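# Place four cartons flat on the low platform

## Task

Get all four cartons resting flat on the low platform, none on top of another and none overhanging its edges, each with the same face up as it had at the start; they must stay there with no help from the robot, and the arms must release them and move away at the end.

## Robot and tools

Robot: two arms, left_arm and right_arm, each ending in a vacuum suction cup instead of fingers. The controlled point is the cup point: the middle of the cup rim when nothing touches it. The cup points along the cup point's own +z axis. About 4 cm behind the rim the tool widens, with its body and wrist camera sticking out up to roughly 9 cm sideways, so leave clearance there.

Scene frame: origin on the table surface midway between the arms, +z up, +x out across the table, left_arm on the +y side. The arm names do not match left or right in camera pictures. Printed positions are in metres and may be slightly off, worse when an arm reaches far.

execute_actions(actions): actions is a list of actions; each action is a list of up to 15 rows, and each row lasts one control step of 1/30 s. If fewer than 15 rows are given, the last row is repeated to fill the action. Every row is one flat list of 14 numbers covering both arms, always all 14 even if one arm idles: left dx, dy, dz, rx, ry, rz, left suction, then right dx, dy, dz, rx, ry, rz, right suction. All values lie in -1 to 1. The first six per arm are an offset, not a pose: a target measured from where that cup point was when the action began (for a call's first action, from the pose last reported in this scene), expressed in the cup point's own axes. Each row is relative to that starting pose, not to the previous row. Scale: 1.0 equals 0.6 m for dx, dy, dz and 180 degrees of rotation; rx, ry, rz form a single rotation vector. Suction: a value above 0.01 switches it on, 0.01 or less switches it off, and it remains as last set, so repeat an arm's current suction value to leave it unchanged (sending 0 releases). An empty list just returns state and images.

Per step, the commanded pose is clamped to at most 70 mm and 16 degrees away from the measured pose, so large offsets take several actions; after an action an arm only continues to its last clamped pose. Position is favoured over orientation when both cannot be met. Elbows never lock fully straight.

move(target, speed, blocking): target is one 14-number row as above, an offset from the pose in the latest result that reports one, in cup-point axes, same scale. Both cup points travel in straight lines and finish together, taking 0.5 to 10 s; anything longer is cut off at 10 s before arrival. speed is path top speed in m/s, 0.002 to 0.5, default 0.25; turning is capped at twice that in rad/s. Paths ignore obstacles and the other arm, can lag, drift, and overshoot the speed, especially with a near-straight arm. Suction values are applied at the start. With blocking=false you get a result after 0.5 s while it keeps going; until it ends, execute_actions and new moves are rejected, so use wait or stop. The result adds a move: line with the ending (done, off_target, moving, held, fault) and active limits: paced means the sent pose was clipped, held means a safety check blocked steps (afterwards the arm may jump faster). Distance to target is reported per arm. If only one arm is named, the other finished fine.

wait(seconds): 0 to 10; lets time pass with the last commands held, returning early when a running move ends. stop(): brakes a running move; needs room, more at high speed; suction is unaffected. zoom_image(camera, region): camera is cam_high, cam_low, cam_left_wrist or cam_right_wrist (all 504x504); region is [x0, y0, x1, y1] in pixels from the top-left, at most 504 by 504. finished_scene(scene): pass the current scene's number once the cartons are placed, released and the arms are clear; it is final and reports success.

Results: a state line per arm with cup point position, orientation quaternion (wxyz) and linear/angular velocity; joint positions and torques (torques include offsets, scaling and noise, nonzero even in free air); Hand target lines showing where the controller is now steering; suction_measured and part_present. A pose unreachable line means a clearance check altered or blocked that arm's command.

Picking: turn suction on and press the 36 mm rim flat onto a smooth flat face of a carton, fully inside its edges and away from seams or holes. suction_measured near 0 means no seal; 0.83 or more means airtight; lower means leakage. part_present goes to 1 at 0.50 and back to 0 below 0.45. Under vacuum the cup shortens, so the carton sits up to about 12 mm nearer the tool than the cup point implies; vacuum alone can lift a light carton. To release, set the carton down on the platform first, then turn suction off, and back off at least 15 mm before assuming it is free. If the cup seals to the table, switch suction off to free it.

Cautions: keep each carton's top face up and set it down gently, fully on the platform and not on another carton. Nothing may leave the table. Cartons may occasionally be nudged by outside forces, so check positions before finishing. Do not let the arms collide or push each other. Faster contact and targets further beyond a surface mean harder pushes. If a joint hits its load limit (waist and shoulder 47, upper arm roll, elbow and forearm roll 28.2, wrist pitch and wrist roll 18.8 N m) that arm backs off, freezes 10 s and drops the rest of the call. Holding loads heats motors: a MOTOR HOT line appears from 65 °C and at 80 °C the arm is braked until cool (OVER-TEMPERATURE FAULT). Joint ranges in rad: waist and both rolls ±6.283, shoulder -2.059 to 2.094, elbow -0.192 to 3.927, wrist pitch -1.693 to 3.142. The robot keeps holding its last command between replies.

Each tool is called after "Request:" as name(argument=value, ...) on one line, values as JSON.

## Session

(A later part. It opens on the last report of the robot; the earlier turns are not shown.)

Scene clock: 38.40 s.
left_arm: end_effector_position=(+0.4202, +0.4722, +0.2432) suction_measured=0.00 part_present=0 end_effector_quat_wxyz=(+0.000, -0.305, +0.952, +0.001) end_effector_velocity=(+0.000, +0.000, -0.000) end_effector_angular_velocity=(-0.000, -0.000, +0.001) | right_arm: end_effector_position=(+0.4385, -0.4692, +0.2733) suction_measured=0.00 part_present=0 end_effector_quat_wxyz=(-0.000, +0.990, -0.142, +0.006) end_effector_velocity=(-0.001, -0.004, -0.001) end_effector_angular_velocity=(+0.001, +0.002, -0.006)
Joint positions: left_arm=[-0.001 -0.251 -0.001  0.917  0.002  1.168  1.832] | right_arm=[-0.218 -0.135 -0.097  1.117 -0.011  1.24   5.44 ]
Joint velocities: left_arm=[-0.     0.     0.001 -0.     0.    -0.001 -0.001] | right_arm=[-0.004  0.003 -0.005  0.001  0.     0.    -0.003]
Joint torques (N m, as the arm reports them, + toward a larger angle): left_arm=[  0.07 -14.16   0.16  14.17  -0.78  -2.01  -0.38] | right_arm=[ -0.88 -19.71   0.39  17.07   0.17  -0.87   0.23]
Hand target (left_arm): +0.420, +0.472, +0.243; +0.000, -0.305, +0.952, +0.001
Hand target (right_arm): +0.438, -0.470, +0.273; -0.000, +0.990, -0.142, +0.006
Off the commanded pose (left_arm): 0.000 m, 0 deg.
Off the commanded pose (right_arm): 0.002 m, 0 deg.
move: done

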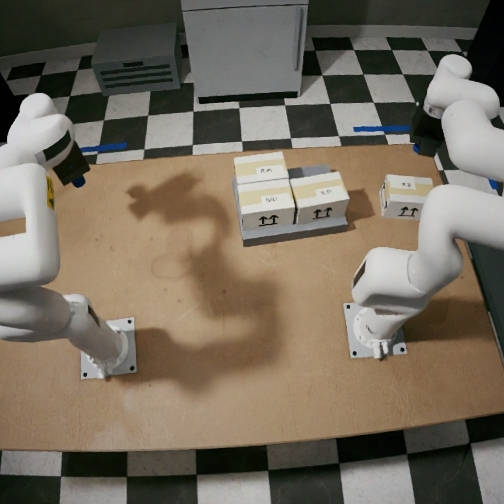

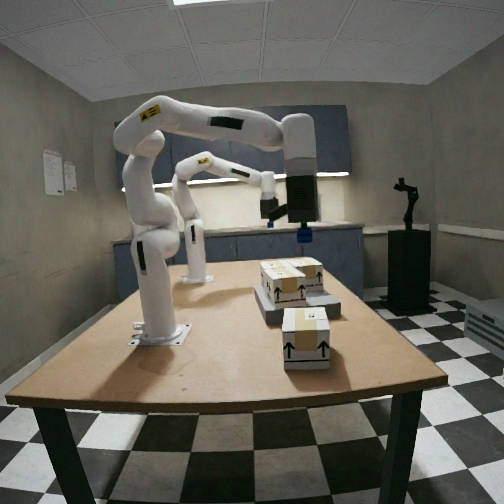

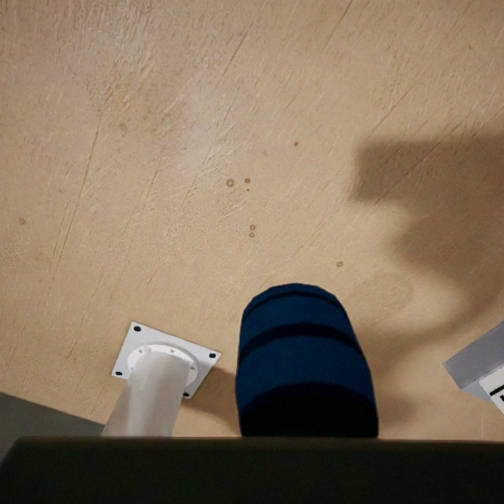

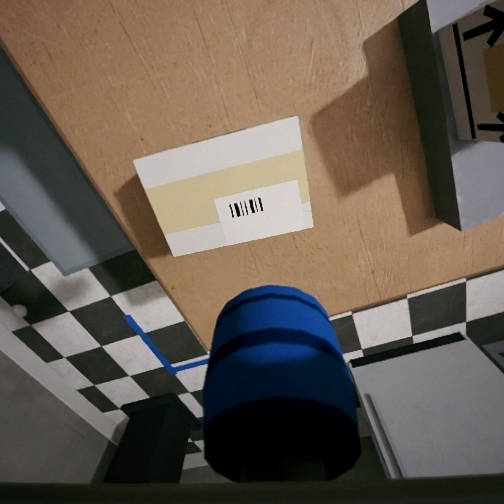

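Request:
move(target=[0,0,0,0,0,0,0,-0.015,0.052,0,0,0,-0.018,0])

Request:
move(target=[0,0,0,0,0,0,0,0,0,0.255,0,0,0,0])

Request:
move(target=[0,0,0,0,0,0,0,0,0,0.04,0,0,0,1], speed=0.03)

Request:
move(target=[0,0,0,0,0,0,0,0,0,-0.3,0,0,-0.072,1])

Scene clock: 43.77 s.
left_arm: end_effector_position=(+0.4202, +0.4722, +0.2432) suction_measured=0.00 part_present=0 end_effector_quat_wxyz=(+0.000, -0.305, +0.952, +0.001) end_effector_velocity=(-0.000, -0.000, +0.000) end_effector_angular_velocity=(+0.000, -0.000, -0.002) | right_arm: end_effector_position=(+0.4212, -0.4963, +0.2731) suction_measured=0.00 part_present=0 end_effector_quat_wxyz=(+0.000, +0.993, -0.114, +0.006) end_effector_velocity=(-0.001, -0.001, -0.001) end_effector_angular_velocity=(+0.001, +0.001, +0.007)
Joint positions: left_arm=[-0.001 -0.251 -0.001  0.917  0.002  1.168  1.832] | right_arm=[-0.245 -0.155 -0.138  1.097 -0.019  1.24   5.319]
Joint velocities: left_arm=[ 0.    -0.001 -0.001 -0.    -0.     0.     0.001] | right_arm=[-0.002 -0.    -0.002 -0.002  0.    -0.    -0.012]
Joint torques (N m, as the arm reports them, + toward a larger angle): left_arm=[  0.29 -14.36   0.34  13.96  -0.87  -2.16  -0.4 ] | right_arm=[ -1.   -18.91   0.47  16.97   0.18  -0.9    0.33]
Hand target (left_arm): +0.420, +0.472, +0.243; +0.000, -0.305, +0.952, +0.001
Hand target (right_arm): +0.421, -0.497, +0.273; +0.000, +0.993, -0.114, +0.006
Off the commanded pose (left_arm): 0.000 m, 0 deg.
Off the commanded pose (right_arm): 0.000 m, 0 deg.
move: done

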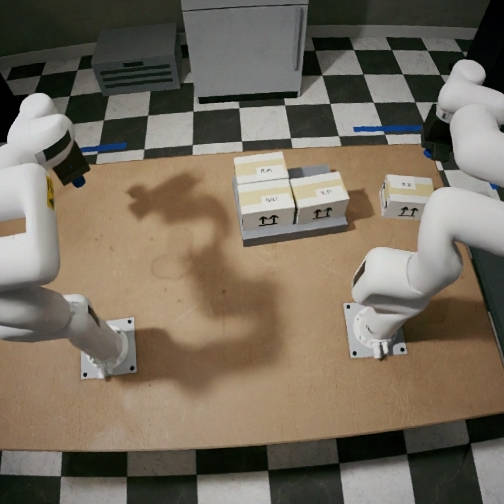

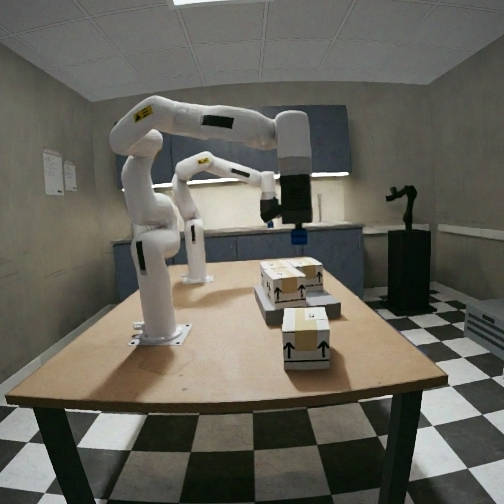

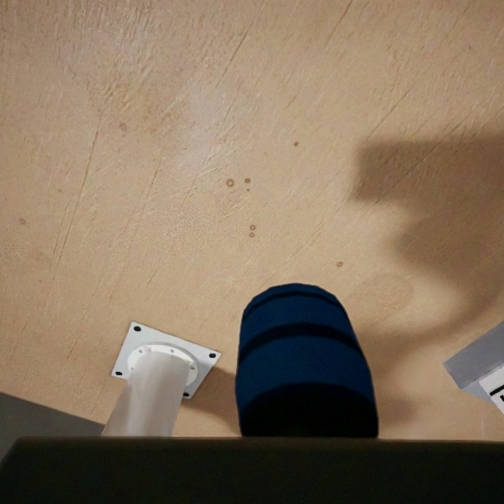

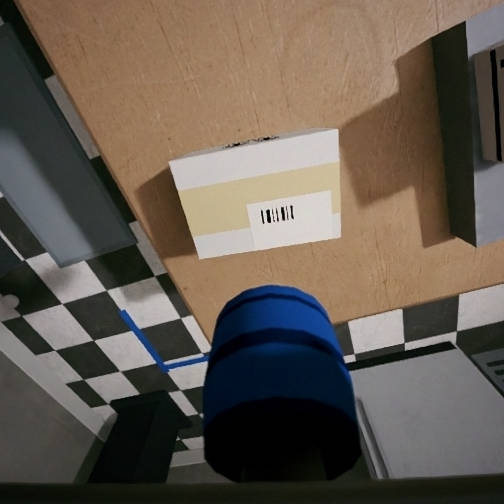

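Scene clock: 45.00 s.
left_arm: end_effector_position=(+0.4202, +0.4722, +0.2432) suction_measured=0.00 part_present=0 end_effector_quat_wxyz=(+0.000, -0.305, +0.952, +0.001) end_effector_velocity=(-0.000, +0.001, -0.000) end_effector_angular_velocity=(-0.000, +0.002, +0.002) | right_arm: end_effector_position=(+0.4227, -0.4965, +0.1205) suction_measured=0.00 part_present=0 end_effector_quat_wxyz=(+0.000, +0.993, -0.114, +0.006) end_effector_velocity=(-0.001, +0.000, -0.003) end_effector_angular_velocity=(+0.001, +0.003, +0.002)
Joint positions: left_arm=[-0.001 -0.251 -0.001  0.917  0.002  1.168  1.832] | right_arm=[-0.247  0.016 -0.146  0.82   0.008  0.793  5.297]
Joint velocities: left_arm=[ 0.     0.001  0.001 -0.     0.     0.001 -0.   ] | right_arm=[-0.001  0.005 -0.    -0.002  0.001 -0.004 -0.003]
Joint torques (N m, as the arm reports them, + toward a larger angle): left_arm=[  0.18 -14.68   0.04  13.87  -0.89  -2.19  -0.32] | right_arm=[ -0.86 -21.51   0.06  15.06   0.17  -0.85   0.28]
Hand target (left_arm): +0.420, +0.472, +0.243; +0.000, -0.305, +0.952, +0.001
Hand target (right_arm): +0.423, -0.496, +0.120; +0.000, +0.993, -0.114, +0.006
Off the commanded pose (left_arm): 0.000 m, 0 deg.
Off the commanded pose (right_arm): 0.000 m, 0 deg.
move: done

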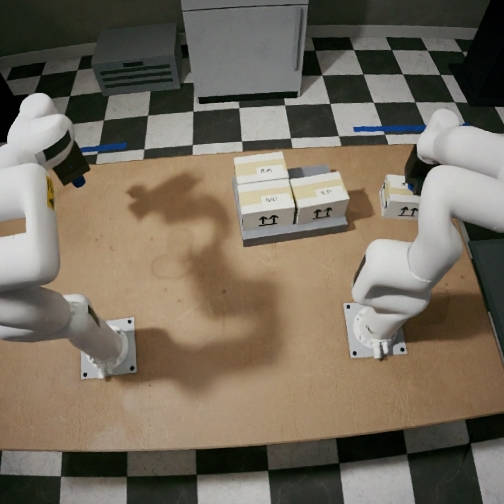

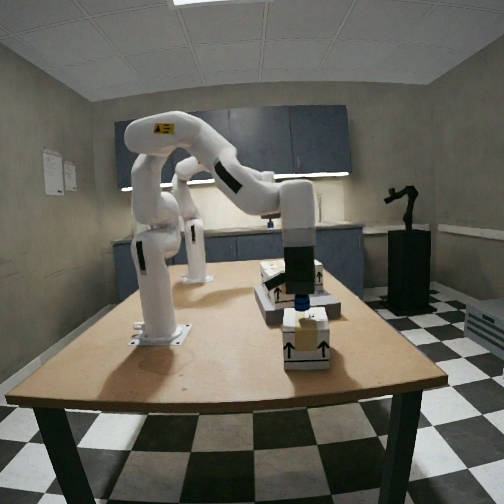

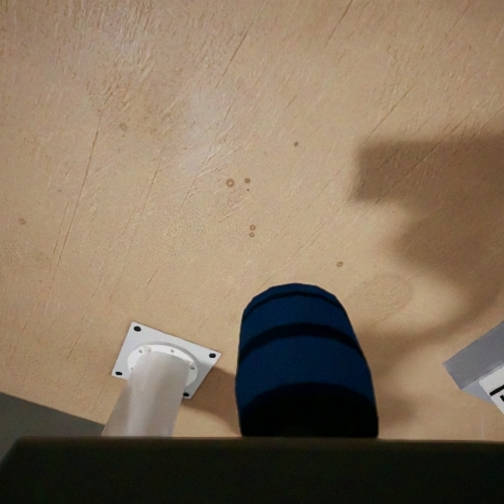

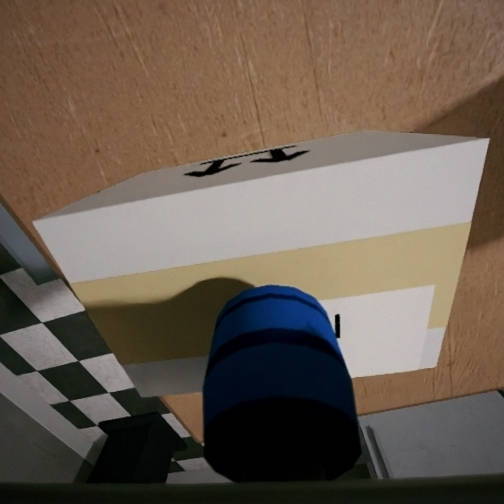

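Scene clock: 46.23 s.
left_arm: end_effector_position=(+0.4202, +0.4722, +0.2432) suction_measured=0.00 part_present=0 end_effector_quat_wxyz=(+0.000, -0.305, +0.952, +0.001) end_effector_velocity=(-0.000, -0.000, -0.000) end_effector_angular_velocity=(-0.000, +0.000, -0.000) | right_arm: end_effector_position=(+0.4228, -0.4965, +0.0964) suction_measured=0.96 part_present=1 end_effector_quat_wxyz=(+0.000, +0.993, -0.114, +0.006) end_effector_velocity=(-0.001, +0.001, -0.002) end_effector_angular_velocity=(+0.002, +0.004, +0.003)
Joint positions: left_arm=[-0.001 -0.251 -0.001  0.917  0.002  1.168  1.832] | right_arm=[-0.247  0.064 -0.145  0.797  0.019  0.722  5.289]
Joint velocities: left_arm=[-0.    -0.001  0.    -0.001 -0.    -0.     0.   ] | right_arm=[ 0.     0.001  0.001 -0.004  0.    -0.001 -0.002]
Joint torques (N m, as the arm reports them, + toward a larger angle): left_arm=[  0.22 -14.31   0.33  14.16  -0.91  -2.18  -0.21] | right_arm=[ -1.08 -25.44  -0.18  16.74   0.25  -1.22   0.29]
Hand target (left_arm): +0.420, +0.472, +0.243; +0.000, -0.305, +0.952, +0.001
Hand target (right_arm): +0.423, -0.497, +0.096; +0.000, +0.993, -0.114, +0.006
Off the commanded pose (left_arm): 0.000 m, 0 deg.
Off the commanded pose (right_arm): 0.000 m, 0 deg.
move: done

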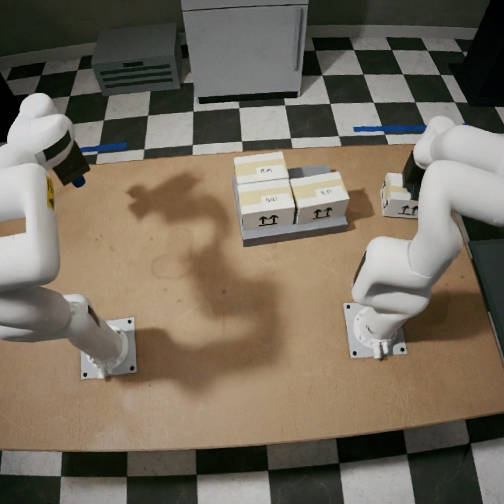

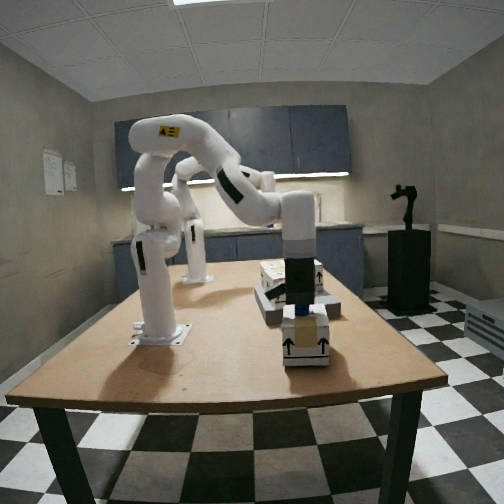

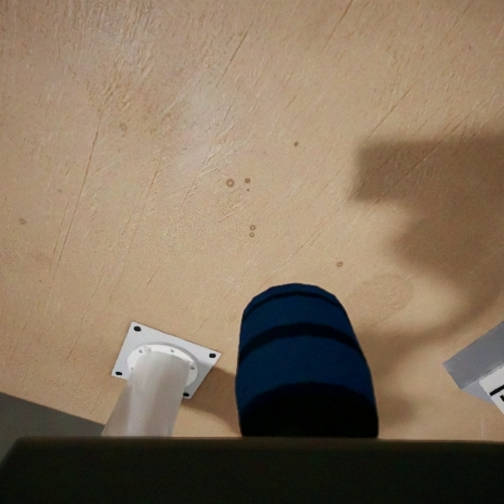

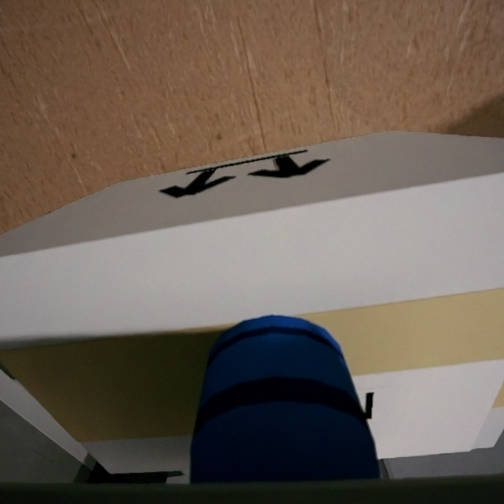

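Scene clock: 47.47 s.
left_arm: end_effector_position=(+0.4202, +0.4722, +0.2432) suction_measured=0.00 part_present=0 end_effector_quat_wxyz=(+0.000, -0.305, +0.952, +0.001) end_effector_velocity=(-0.000, -0.000, +0.000) end_effector_angular_velocity=(-0.000, +0.001, +0.001) | right_arm: end_effector_position=(+0.4209, -0.4962, +0.2755) suction_measured=1.00 part_present=1 end_effector_quat_wxyz=(+0.001, +1.000, -0.001, +0.005) end_effector_velocity=(+0.002, -0.001, +0.008) end_effector_angular_velocity=(-0.003, -0.008, +0.003)
Joint positions: left_arm=[-0.001 -0.251 -0.001  0.917  0.002  1.168  1.832] | right_arm=[-0.239 -0.157 -0.144  1.102 -0.02   1.248  5.094]
Joint velocities: left_arm=[ 0.001 -0.    -0.001  0.    -0.     0.001 -0.001] | right_arm=[ 0.    -0.001 -0.001  0.02   0.001  0.012 -0.004]
Joint torques (N m, as the arm reports them, + toward a larger angle): left_arm=[  0.32 -14.54   0.11  14.05  -1.    -2.23  -0.37] | right_arm=[ -1.06 -22.03   0.5   19.52   0.11  -1.18   0.27]
Hand target (left_arm): +0.420, +0.472, +0.243; +0.000, -0.305, +0.952, +0.001
Hand target (right_arm): +0.421, -0.496, +0.277; +0.001, +1.000, -0.001, +0.006
Off the commanded pose (left_arm): 0.000 m, 0 deg.
Off the commanded pose (right_arm): 0.001 m, 0 deg.
move: done

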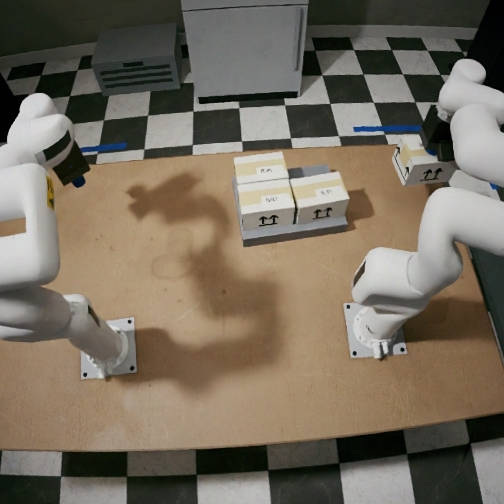

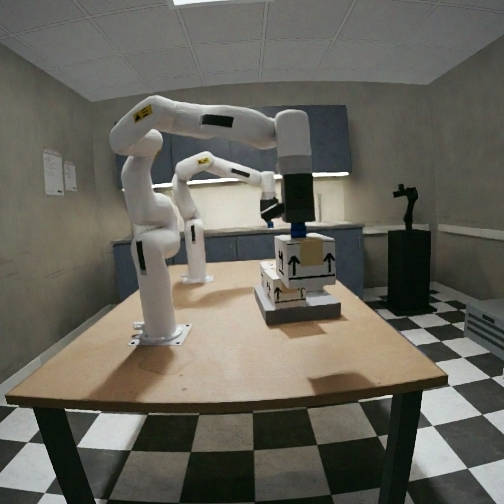

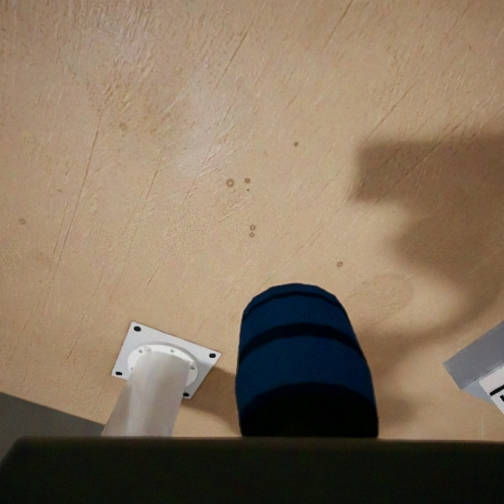

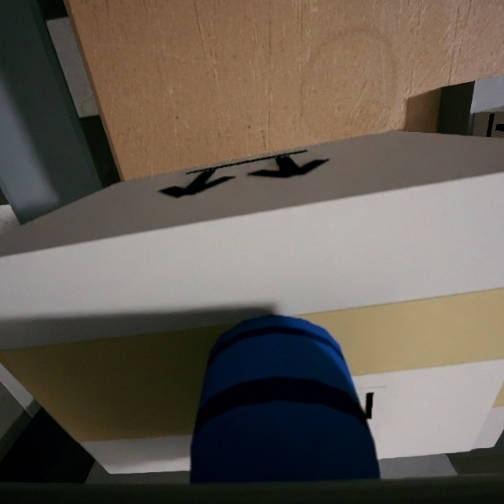

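Target ≈(.515,-.186); approach at (.52,-.19), z .245.

Request:
move(target=[0,0,0,0,0,0,0,0.165,-0.51,0,0,0,0,1])

Request:
move(target=[0,0,0,0,0,0,0,0,0,0.055,0,0,0,1], speed=0.08)

Scene clock: 53.33 s.
left_arm: end_effector_position=(+0.4202, +0.4722, +0.2432) suction_measured=0.00 part_present=0 end_effector_quat_wxyz=(+0.000, -0.305, +0.952, +0.001) end_effector_velocity=(-0.000, +0.001, -0.000) end_effector_angular_velocity=(+0.000, +0.000, +0.002) | right_arm: end_effector_position=(+0.5212, -0.1901, +0.2765) suction_measured=1.00 part_present=1 end_effector_quat_wxyz=(-0.002, +1.000, -0.001, +0.005) end_effector_velocity=(+0.000, +0.005, -0.000) end_effector_angular_velocity=(-0.000, +0.002, +0.008)
Joint positions: left_arm=[-0.001 -0.251 -0.001  0.917  0.002  1.168  1.832] | right_arm=[ 0.071  0.109  0.224  1.4   -0.024  1.282  5.77 ]
Joint velocities: left_arm=[ 0.001  0.     0.001  0.     0.     0.    -0.   ] | right_arm=[ 0.006  0.007  0.005  0.009 -0.002  0.004  0.003]
Joint torques (N m, as the arm reports them, + toward a larger angle): left_arm=[  0.07 -14.73   0.24  13.9   -0.66  -2.2   -0.3 ] | right_arm=[ -1.11 -29.87   0.37  19.68   0.17  -1.21   0.21]
Hand target (left_arm): +0.420, +0.472, +0.243; +0.000, -0.305, +0.952, +0.001
Hand target (right_arm): +0.521, -0.190, +0.276; -0.002, +1.000, -0.001, +0.005
Off the commanded pose (left_arm): 0.000 m, 0 deg.
Off the commanded pose (right_arm): 0.001 m, 0 deg.
move: done

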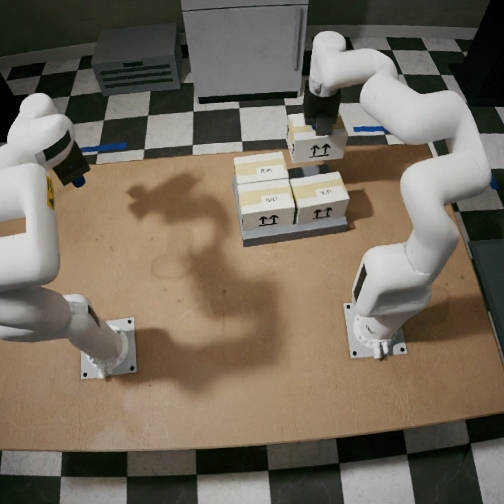

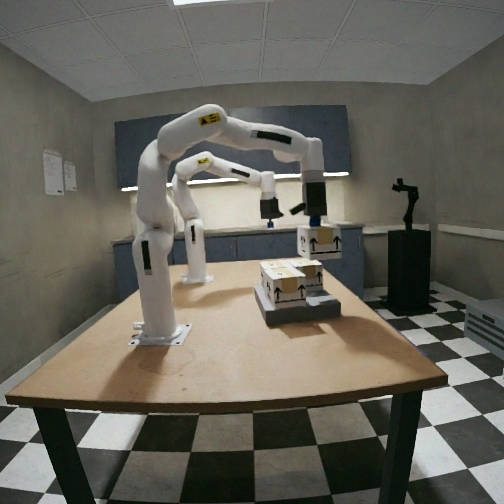

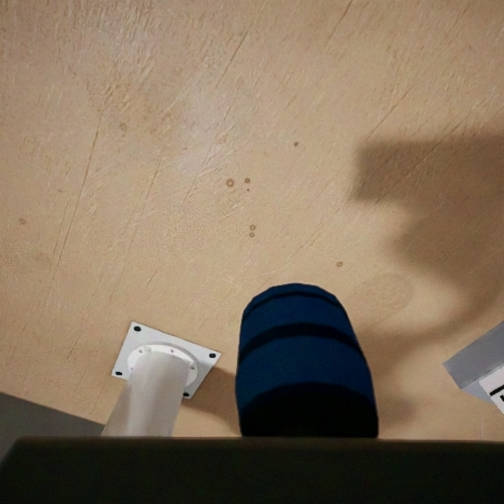

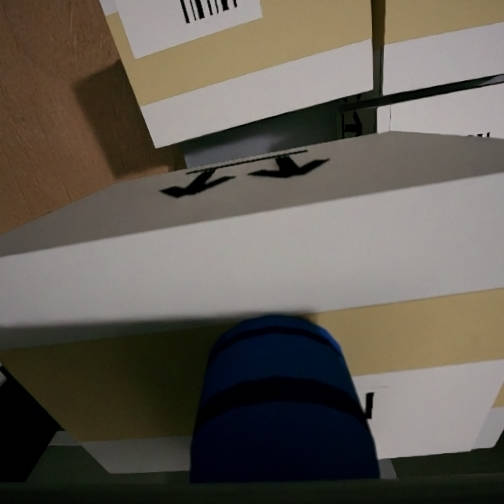

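Scene clock: 54.17 s.
left_arm: end_effector_position=(+0.4202, +0.4722, +0.2432) suction_measured=0.00 part_present=0 end_effector_quat_wxyz=(+0.000, -0.305, +0.952, +0.001) end_effector_velocity=(+0.001, +0.000, +0.001) end_effector_angular_velocity=(-0.000, -0.003, +0.001) | right_arm: end_effector_position=(+0.5216, -0.1900, +0.2440) suction_measured=1.00 part_present=1 end_effector_quat_wxyz=(-0.002, +1.000, -0.001, +0.006) end_effector_velocity=(+0.000, +0.001, -0.000) end_effector_angular_velocity=(+0.000, -0.005, +0.005)
Joint positions: left_arm=[-0.001 -0.251 -0.001  0.917  0.002  1.168  1.832] | right_arm=[ 0.071  0.121  0.224  1.322 -0.028  1.192  5.772]
Joint velocities: left_arm=[-0.    -0.     0.001  0.002 -0.    -0.    -0.   ] | right_arm=[ 0.001 -0.002  0.001 -0.004 -0.001 -0.007 -0.002]
Joint torques (N m, as the arm reports them, + toward a larger angle): left_arm=[  0.23 -14.69   0.09  14.14  -1.05  -2.2   -0.24] | right_arm=[ -1.03 -29.86   0.56  19.47   0.16  -1.05   0.3 ]
Hand target (left_arm): +0.420, +0.472, +0.243; +0.000, -0.305, +0.952, +0.001
Hand target (right_arm): +0.521, -0.190, +0.244; -0.002, +1.000, -0.001, +0.005
Off the commanded pose (left_arm): 0.000 m, 0 deg.
Off the commanded pose (right_arm): 0.001 m, 0 deg.
move: done

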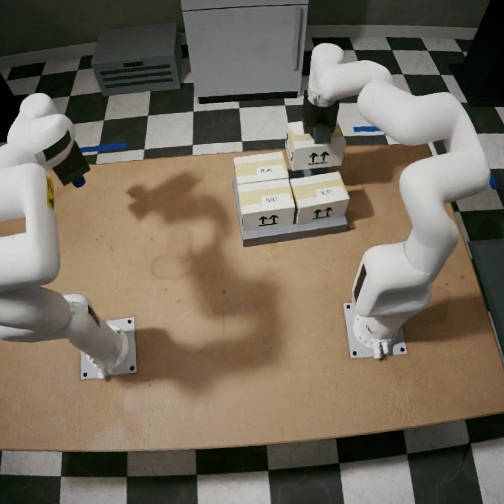

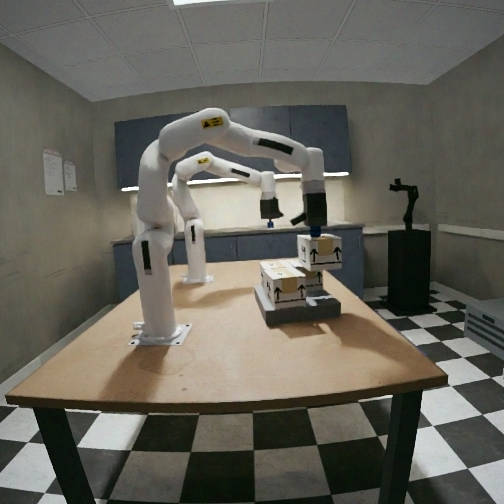

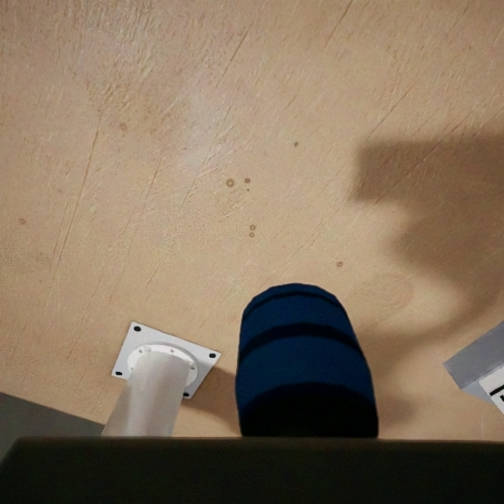

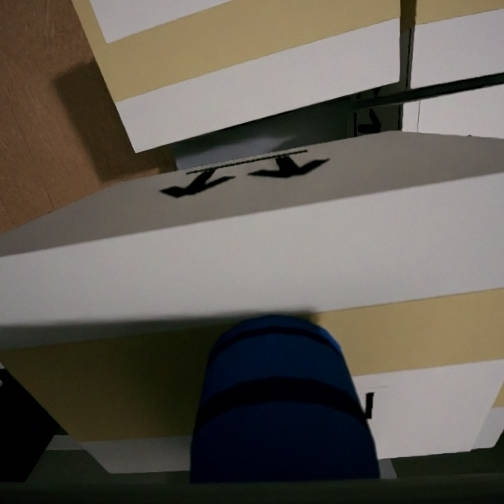

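Request:
move(target=[0,0,0,0,0,0,0,-0.012,-0.011,0.155,0,0,-0.012,1], speed=0.08)

Request:
move(target=[0,0,0,0,0,0,0,0,0,0.025,0,0,0,1], speed=0.03)

Request:
move(target=[0,0,0,0,0,0,0,0,0,-0.006,0,0,0,0])

Request:
move(target=[0,0,0,0,0,0,0,0,0,-0.3,0,0,0,0])

Scene clock: 62.63 s.
left_arm: end_effector_position=(+0.4202, +0.4722, +0.2432) suction_measured=0.00 part_present=0 end_effector_quat_wxyz=(+0.000, -0.305, +0.952, +0.001) end_effector_velocity=(-0.000, +0.000, -0.000) end_effector_angular_velocity=(+0.000, +0.001, +0.000) | right_arm: end_effector_position=(+0.5155, -0.1830, +0.1515) suction_measured=1.00 part_present=1 end_effector_quat_wxyz=(-0.002, +1.000, +0.017, +0.006) end_effector_velocity=(+0.000, +0.001, -0.002) end_effector_angular_velocity=(+0.000, -0.002, +0.002)
Joint positions: left_arm=[-0.001 -0.251 -0.001  0.917  0.002  1.168  1.832] | right_arm=[ 0.081  0.193  0.229  1.137 -0.053  0.937  5.769]
Joint velocities: left_arm=[ 0.     0.001 -0.    -0.     0.    -0.001 -0.   ] | right_arm=[ 0.001  0.003 -0.    -0.003 -0.002 -0.007  0.001]
Joint torques (N m, as the arm reports them, + toward a larger angle): left_arm=[ -0.02 -14.85   0.14  14.02  -0.99  -2.15  -0.33] | right_arm=[ -1.05 -30.86   0.86  18.43   0.2   -1.06   0.3 ]
Hand target (left_arm): +0.420, +0.472, +0.243; +0.000, -0.305, +0.952, +0.001
Hand target (right_arm): +0.515, -0.183, +0.151; -0.002, +1.000, +0.017, +0.006
Off the commanded pose (left_arm): 0.000 m, 0 deg.
Off the commanded pose (right_arm): 0.001 m, 0 deg.
move: done

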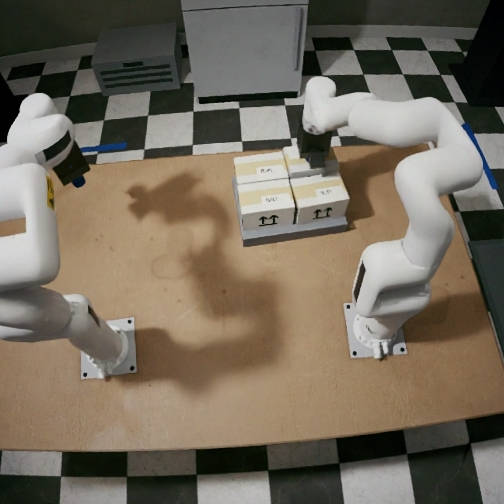

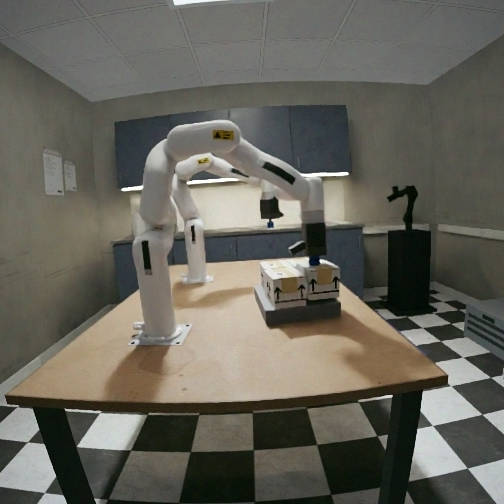

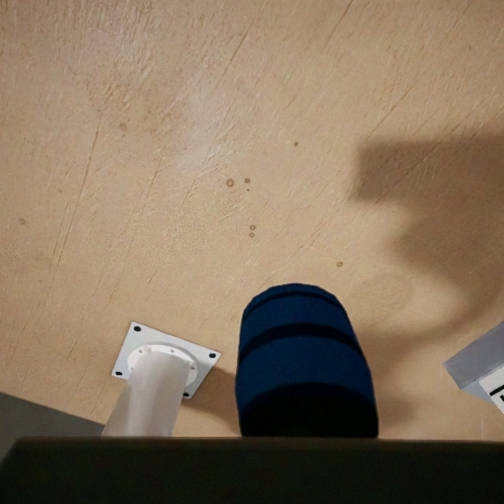

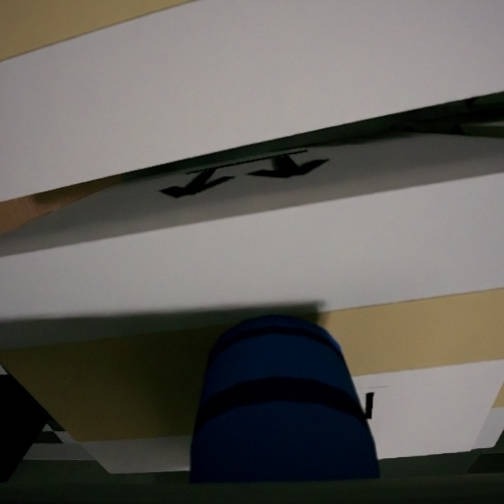

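Scene clock: 63.47 s.
left_arm: end_effector_position=(+0.4202, +0.4722, +0.2432) suction_measured=0.00 part_present=0 end_effector_quat_wxyz=(+0.000, -0.305, +0.952, +0.001) end_effector_velocity=(-0.000, -0.001, -0.000) end_effector_angular_velocity=(+0.000, +0.002, -0.001) | right_arm: end_effector_position=(+0.5157, -0.1830, +0.1367) suction_measured=1.00 part_present=1 end_effector_quat_wxyz=(-0.002, +1.000, +0.017, +0.006) end_effector_velocity=(+0.001, +0.000, +0.001) end_effector_angular_velocity=(+0.000, -0.005, +0.001)
Joint positions: left_arm=[-0.001 -0.251 -0.001  0.917  0.002  1.168  1.832] | right_arm=[ 0.083  0.214  0.227  1.119 -0.06   0.898  5.774]
Joint velocities: left_arm=[-0.     0.001 -0.002  0.    -0.     0.001 -0.   ] | right_arm=[-0.     0.     0.     0.001 -0.001 -0.004 -0.001]
Joint torques (N m, as the arm reports them, + toward a larger angle): left_arm=[  0.21 -14.65  -0.1   14.19  -0.77  -2.13  -0.41] | right_arm=[ -1.1  -31.14   0.84  18.25   0.18  -1.19   0.3 ]
Hand target (left_arm): +0.420, +0.472, +0.243; +0.000, -0.305, +0.952, +0.001
Hand target (right_arm): +0.516, -0.183, +0.137; -0.002, +1.000, +0.017, +0.006
Off the commanded pose (left_arm): 0.000 m, 0 deg.
Off the commanded pose (right_arm): 0.000 m, 0 deg.
move: done

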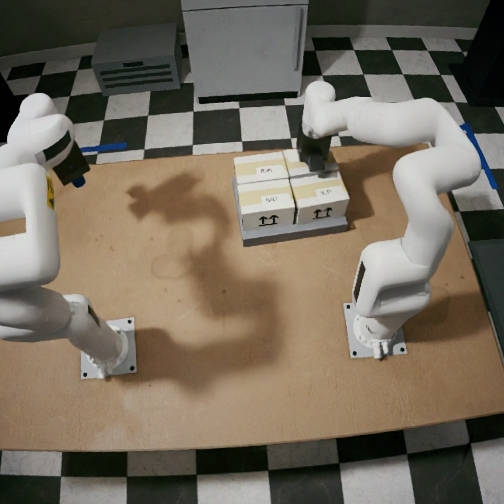

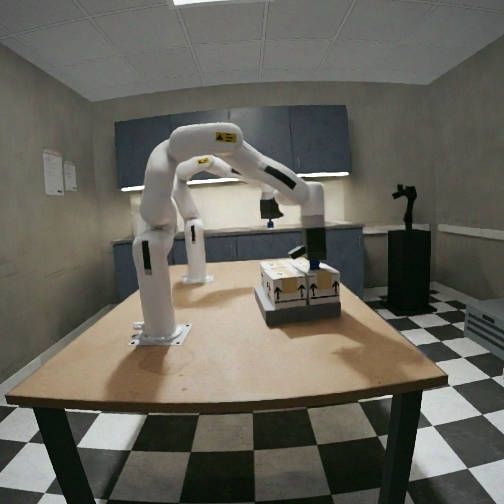

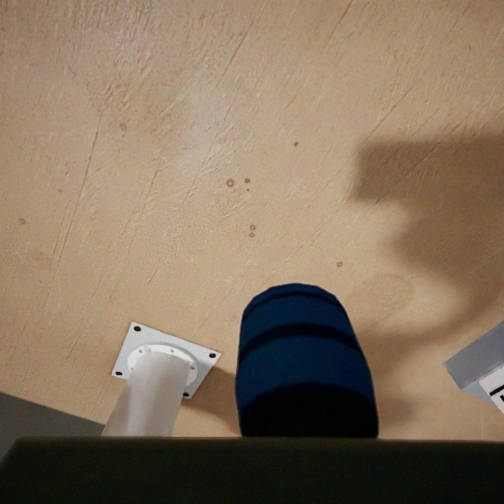

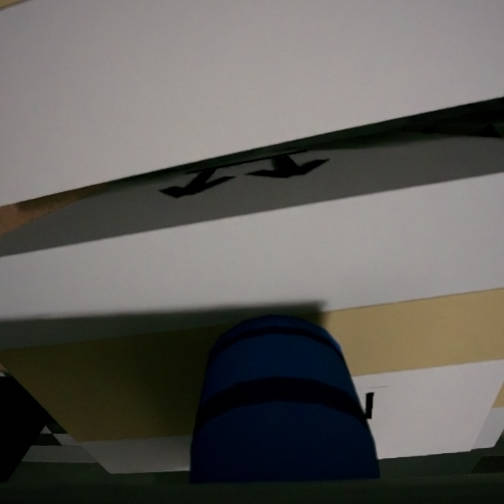

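Scene clock: 64.17 s.
left_arm: end_effector_position=(+0.4202, +0.4722, +0.2432) suction_measured=0.00 part_present=0 end_effector_quat_wxyz=(+0.000, -0.305, +0.952, +0.001) end_effector_velocity=(-0.000, +0.000, +0.000) end_effector_angular_velocity=(-0.000, +0.001, -0.000) | right_arm: end_effector_position=(+0.5161, -0.1828, +0.1407) suction_measured=0.00 part_present=0 end_effector_quat_wxyz=(-0.002, +1.000, +0.017, +0.007) end_effector_velocity=(-0.002, -0.000, -0.001) end_effector_angular_velocity=(-0.000, +0.007, +0.001)
Joint positions: left_arm=[-0.001 -0.251 -0.001  0.917  0.002  1.168  1.832] | right_arm=[ 0.082  0.208  0.227  1.124 -0.058  0.906  5.772]
Joint velocities: left_arm=[0.    0.    0.    0.001 0.    0.001 0.   ] | right_arm=[ 0.     0.001 -0.001 -0.002  0.002  0.004 -0.002]
Joint torques (N m, as the arm reports them, + toward a larger angle): left_arm=[  0.02 -14.68   0.15  14.08  -0.78  -1.92  -0.28] | right_arm=[ -1.22 -22.15   0.34  10.99   0.17  -0.07   0.23]
Hand target (left_arm): +0.420, +0.472, +0.243; +0.000, -0.305, +0.952, +0.001
Hand target (right_arm): +0.516, -0.183, +0.140; -0.002, +1.000, +0.017, +0.006
Off the commanded pose (left_arm): 0.000 m, 0 deg.
Off the commanded pose (right_arm): 0.001 m, 0 deg.
move: done

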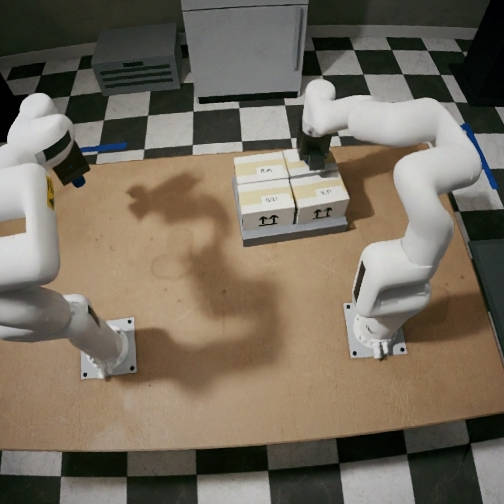

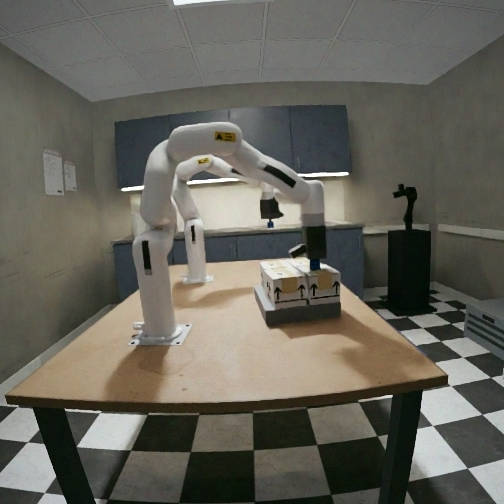

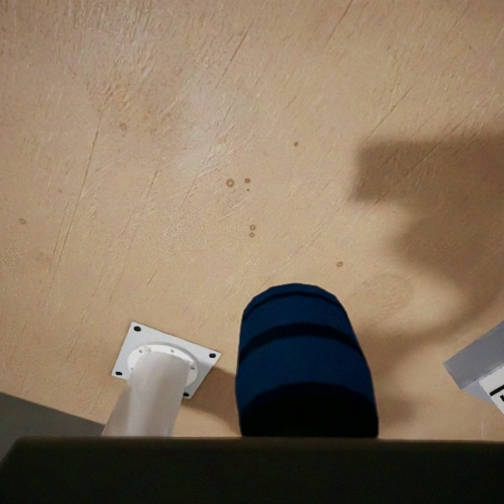

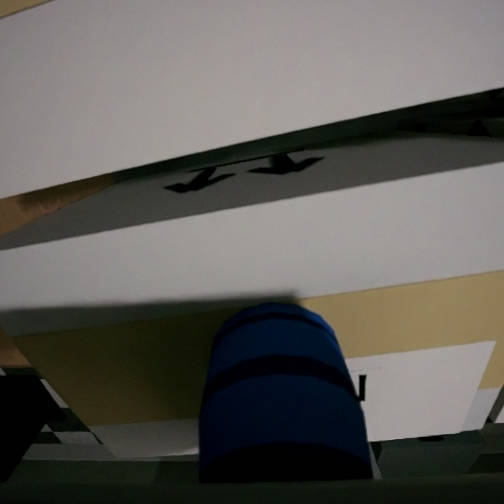

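Scene clock: 65.40 s.
left_arm: end_effector_position=(+0.4202, +0.4722, +0.2432) suction_measured=0.00 part_present=0 end_effector_quat_wxyz=(+0.000, -0.305, +0.952, +0.001) end_effector_velocity=(-0.000, -0.000, -0.000) end_effector_angular_velocity=(-0.000, +0.000, -0.000) | right_arm: end_effector_position=(+0.5138, -0.1835, +0.3198) suction_measured=0.00 part_present=0 end_effector_quat_wxyz=(-0.002, +1.000, +0.017, +0.007) end_effector_velocity=(+0.001, +0.002, +0.008) end_effector_angular_velocity=(-0.000, -0.005, +0.002)
Joint positions: left_arm=[-0.001 -0.251 -0.001  0.917  0.002  1.168  1.832] | right_arm=[ 0.077  0.088  0.234  1.498 -0.02   1.398  5.745]
Joint velocities: left_arm=[-0. -0. -0. -0. -0.  0.  0.] | right_arm=[ 0.003  0.002  0.002  0.023 -0.002  0.017  0.003]
Joint torques (N m, as the arm reports them, + toward a larger angle): left_arm=[  0.66 -14.73   0.27  13.95  -1.02  -2.13  -0.28] | right_arm=[ -1.11 -25.72   0.44  17.02   0.28  -0.99   0.29]
Hand target (left_arm): +0.420, +0.472, +0.243; +0.000, -0.305, +0.952, +0.001
Hand target (right_arm): +0.514, -0.183, +0.321; -0.002, +1.000, +0.017, +0.007
Off the commanded pose (left_arm): 0.000 m, 0 deg.
Off the commanded pose (right_arm): 0.001 m, 0 deg.
move: done

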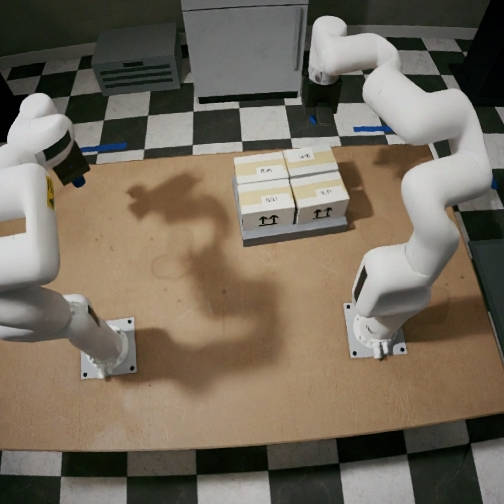

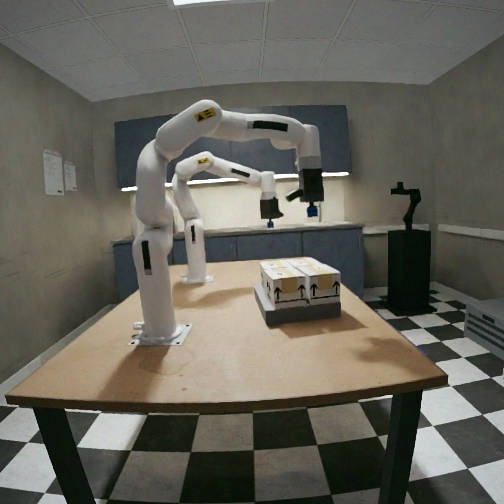

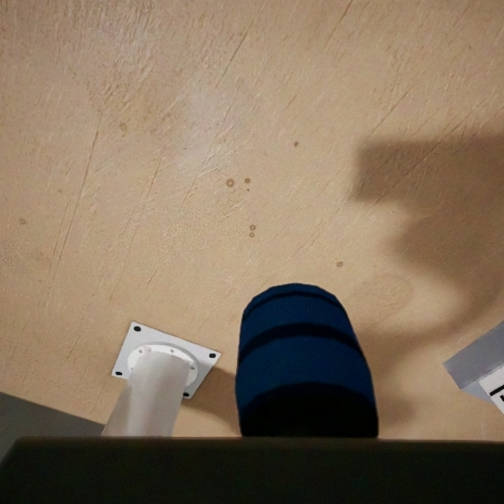

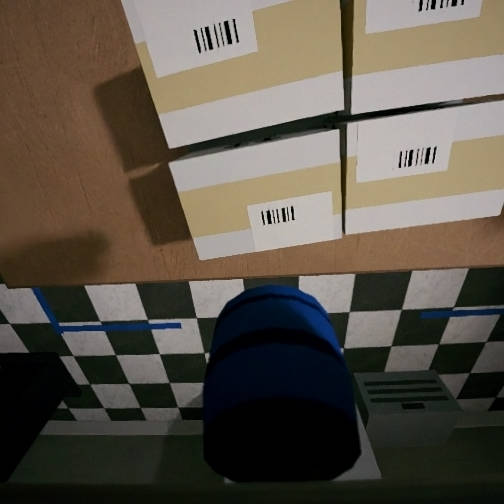

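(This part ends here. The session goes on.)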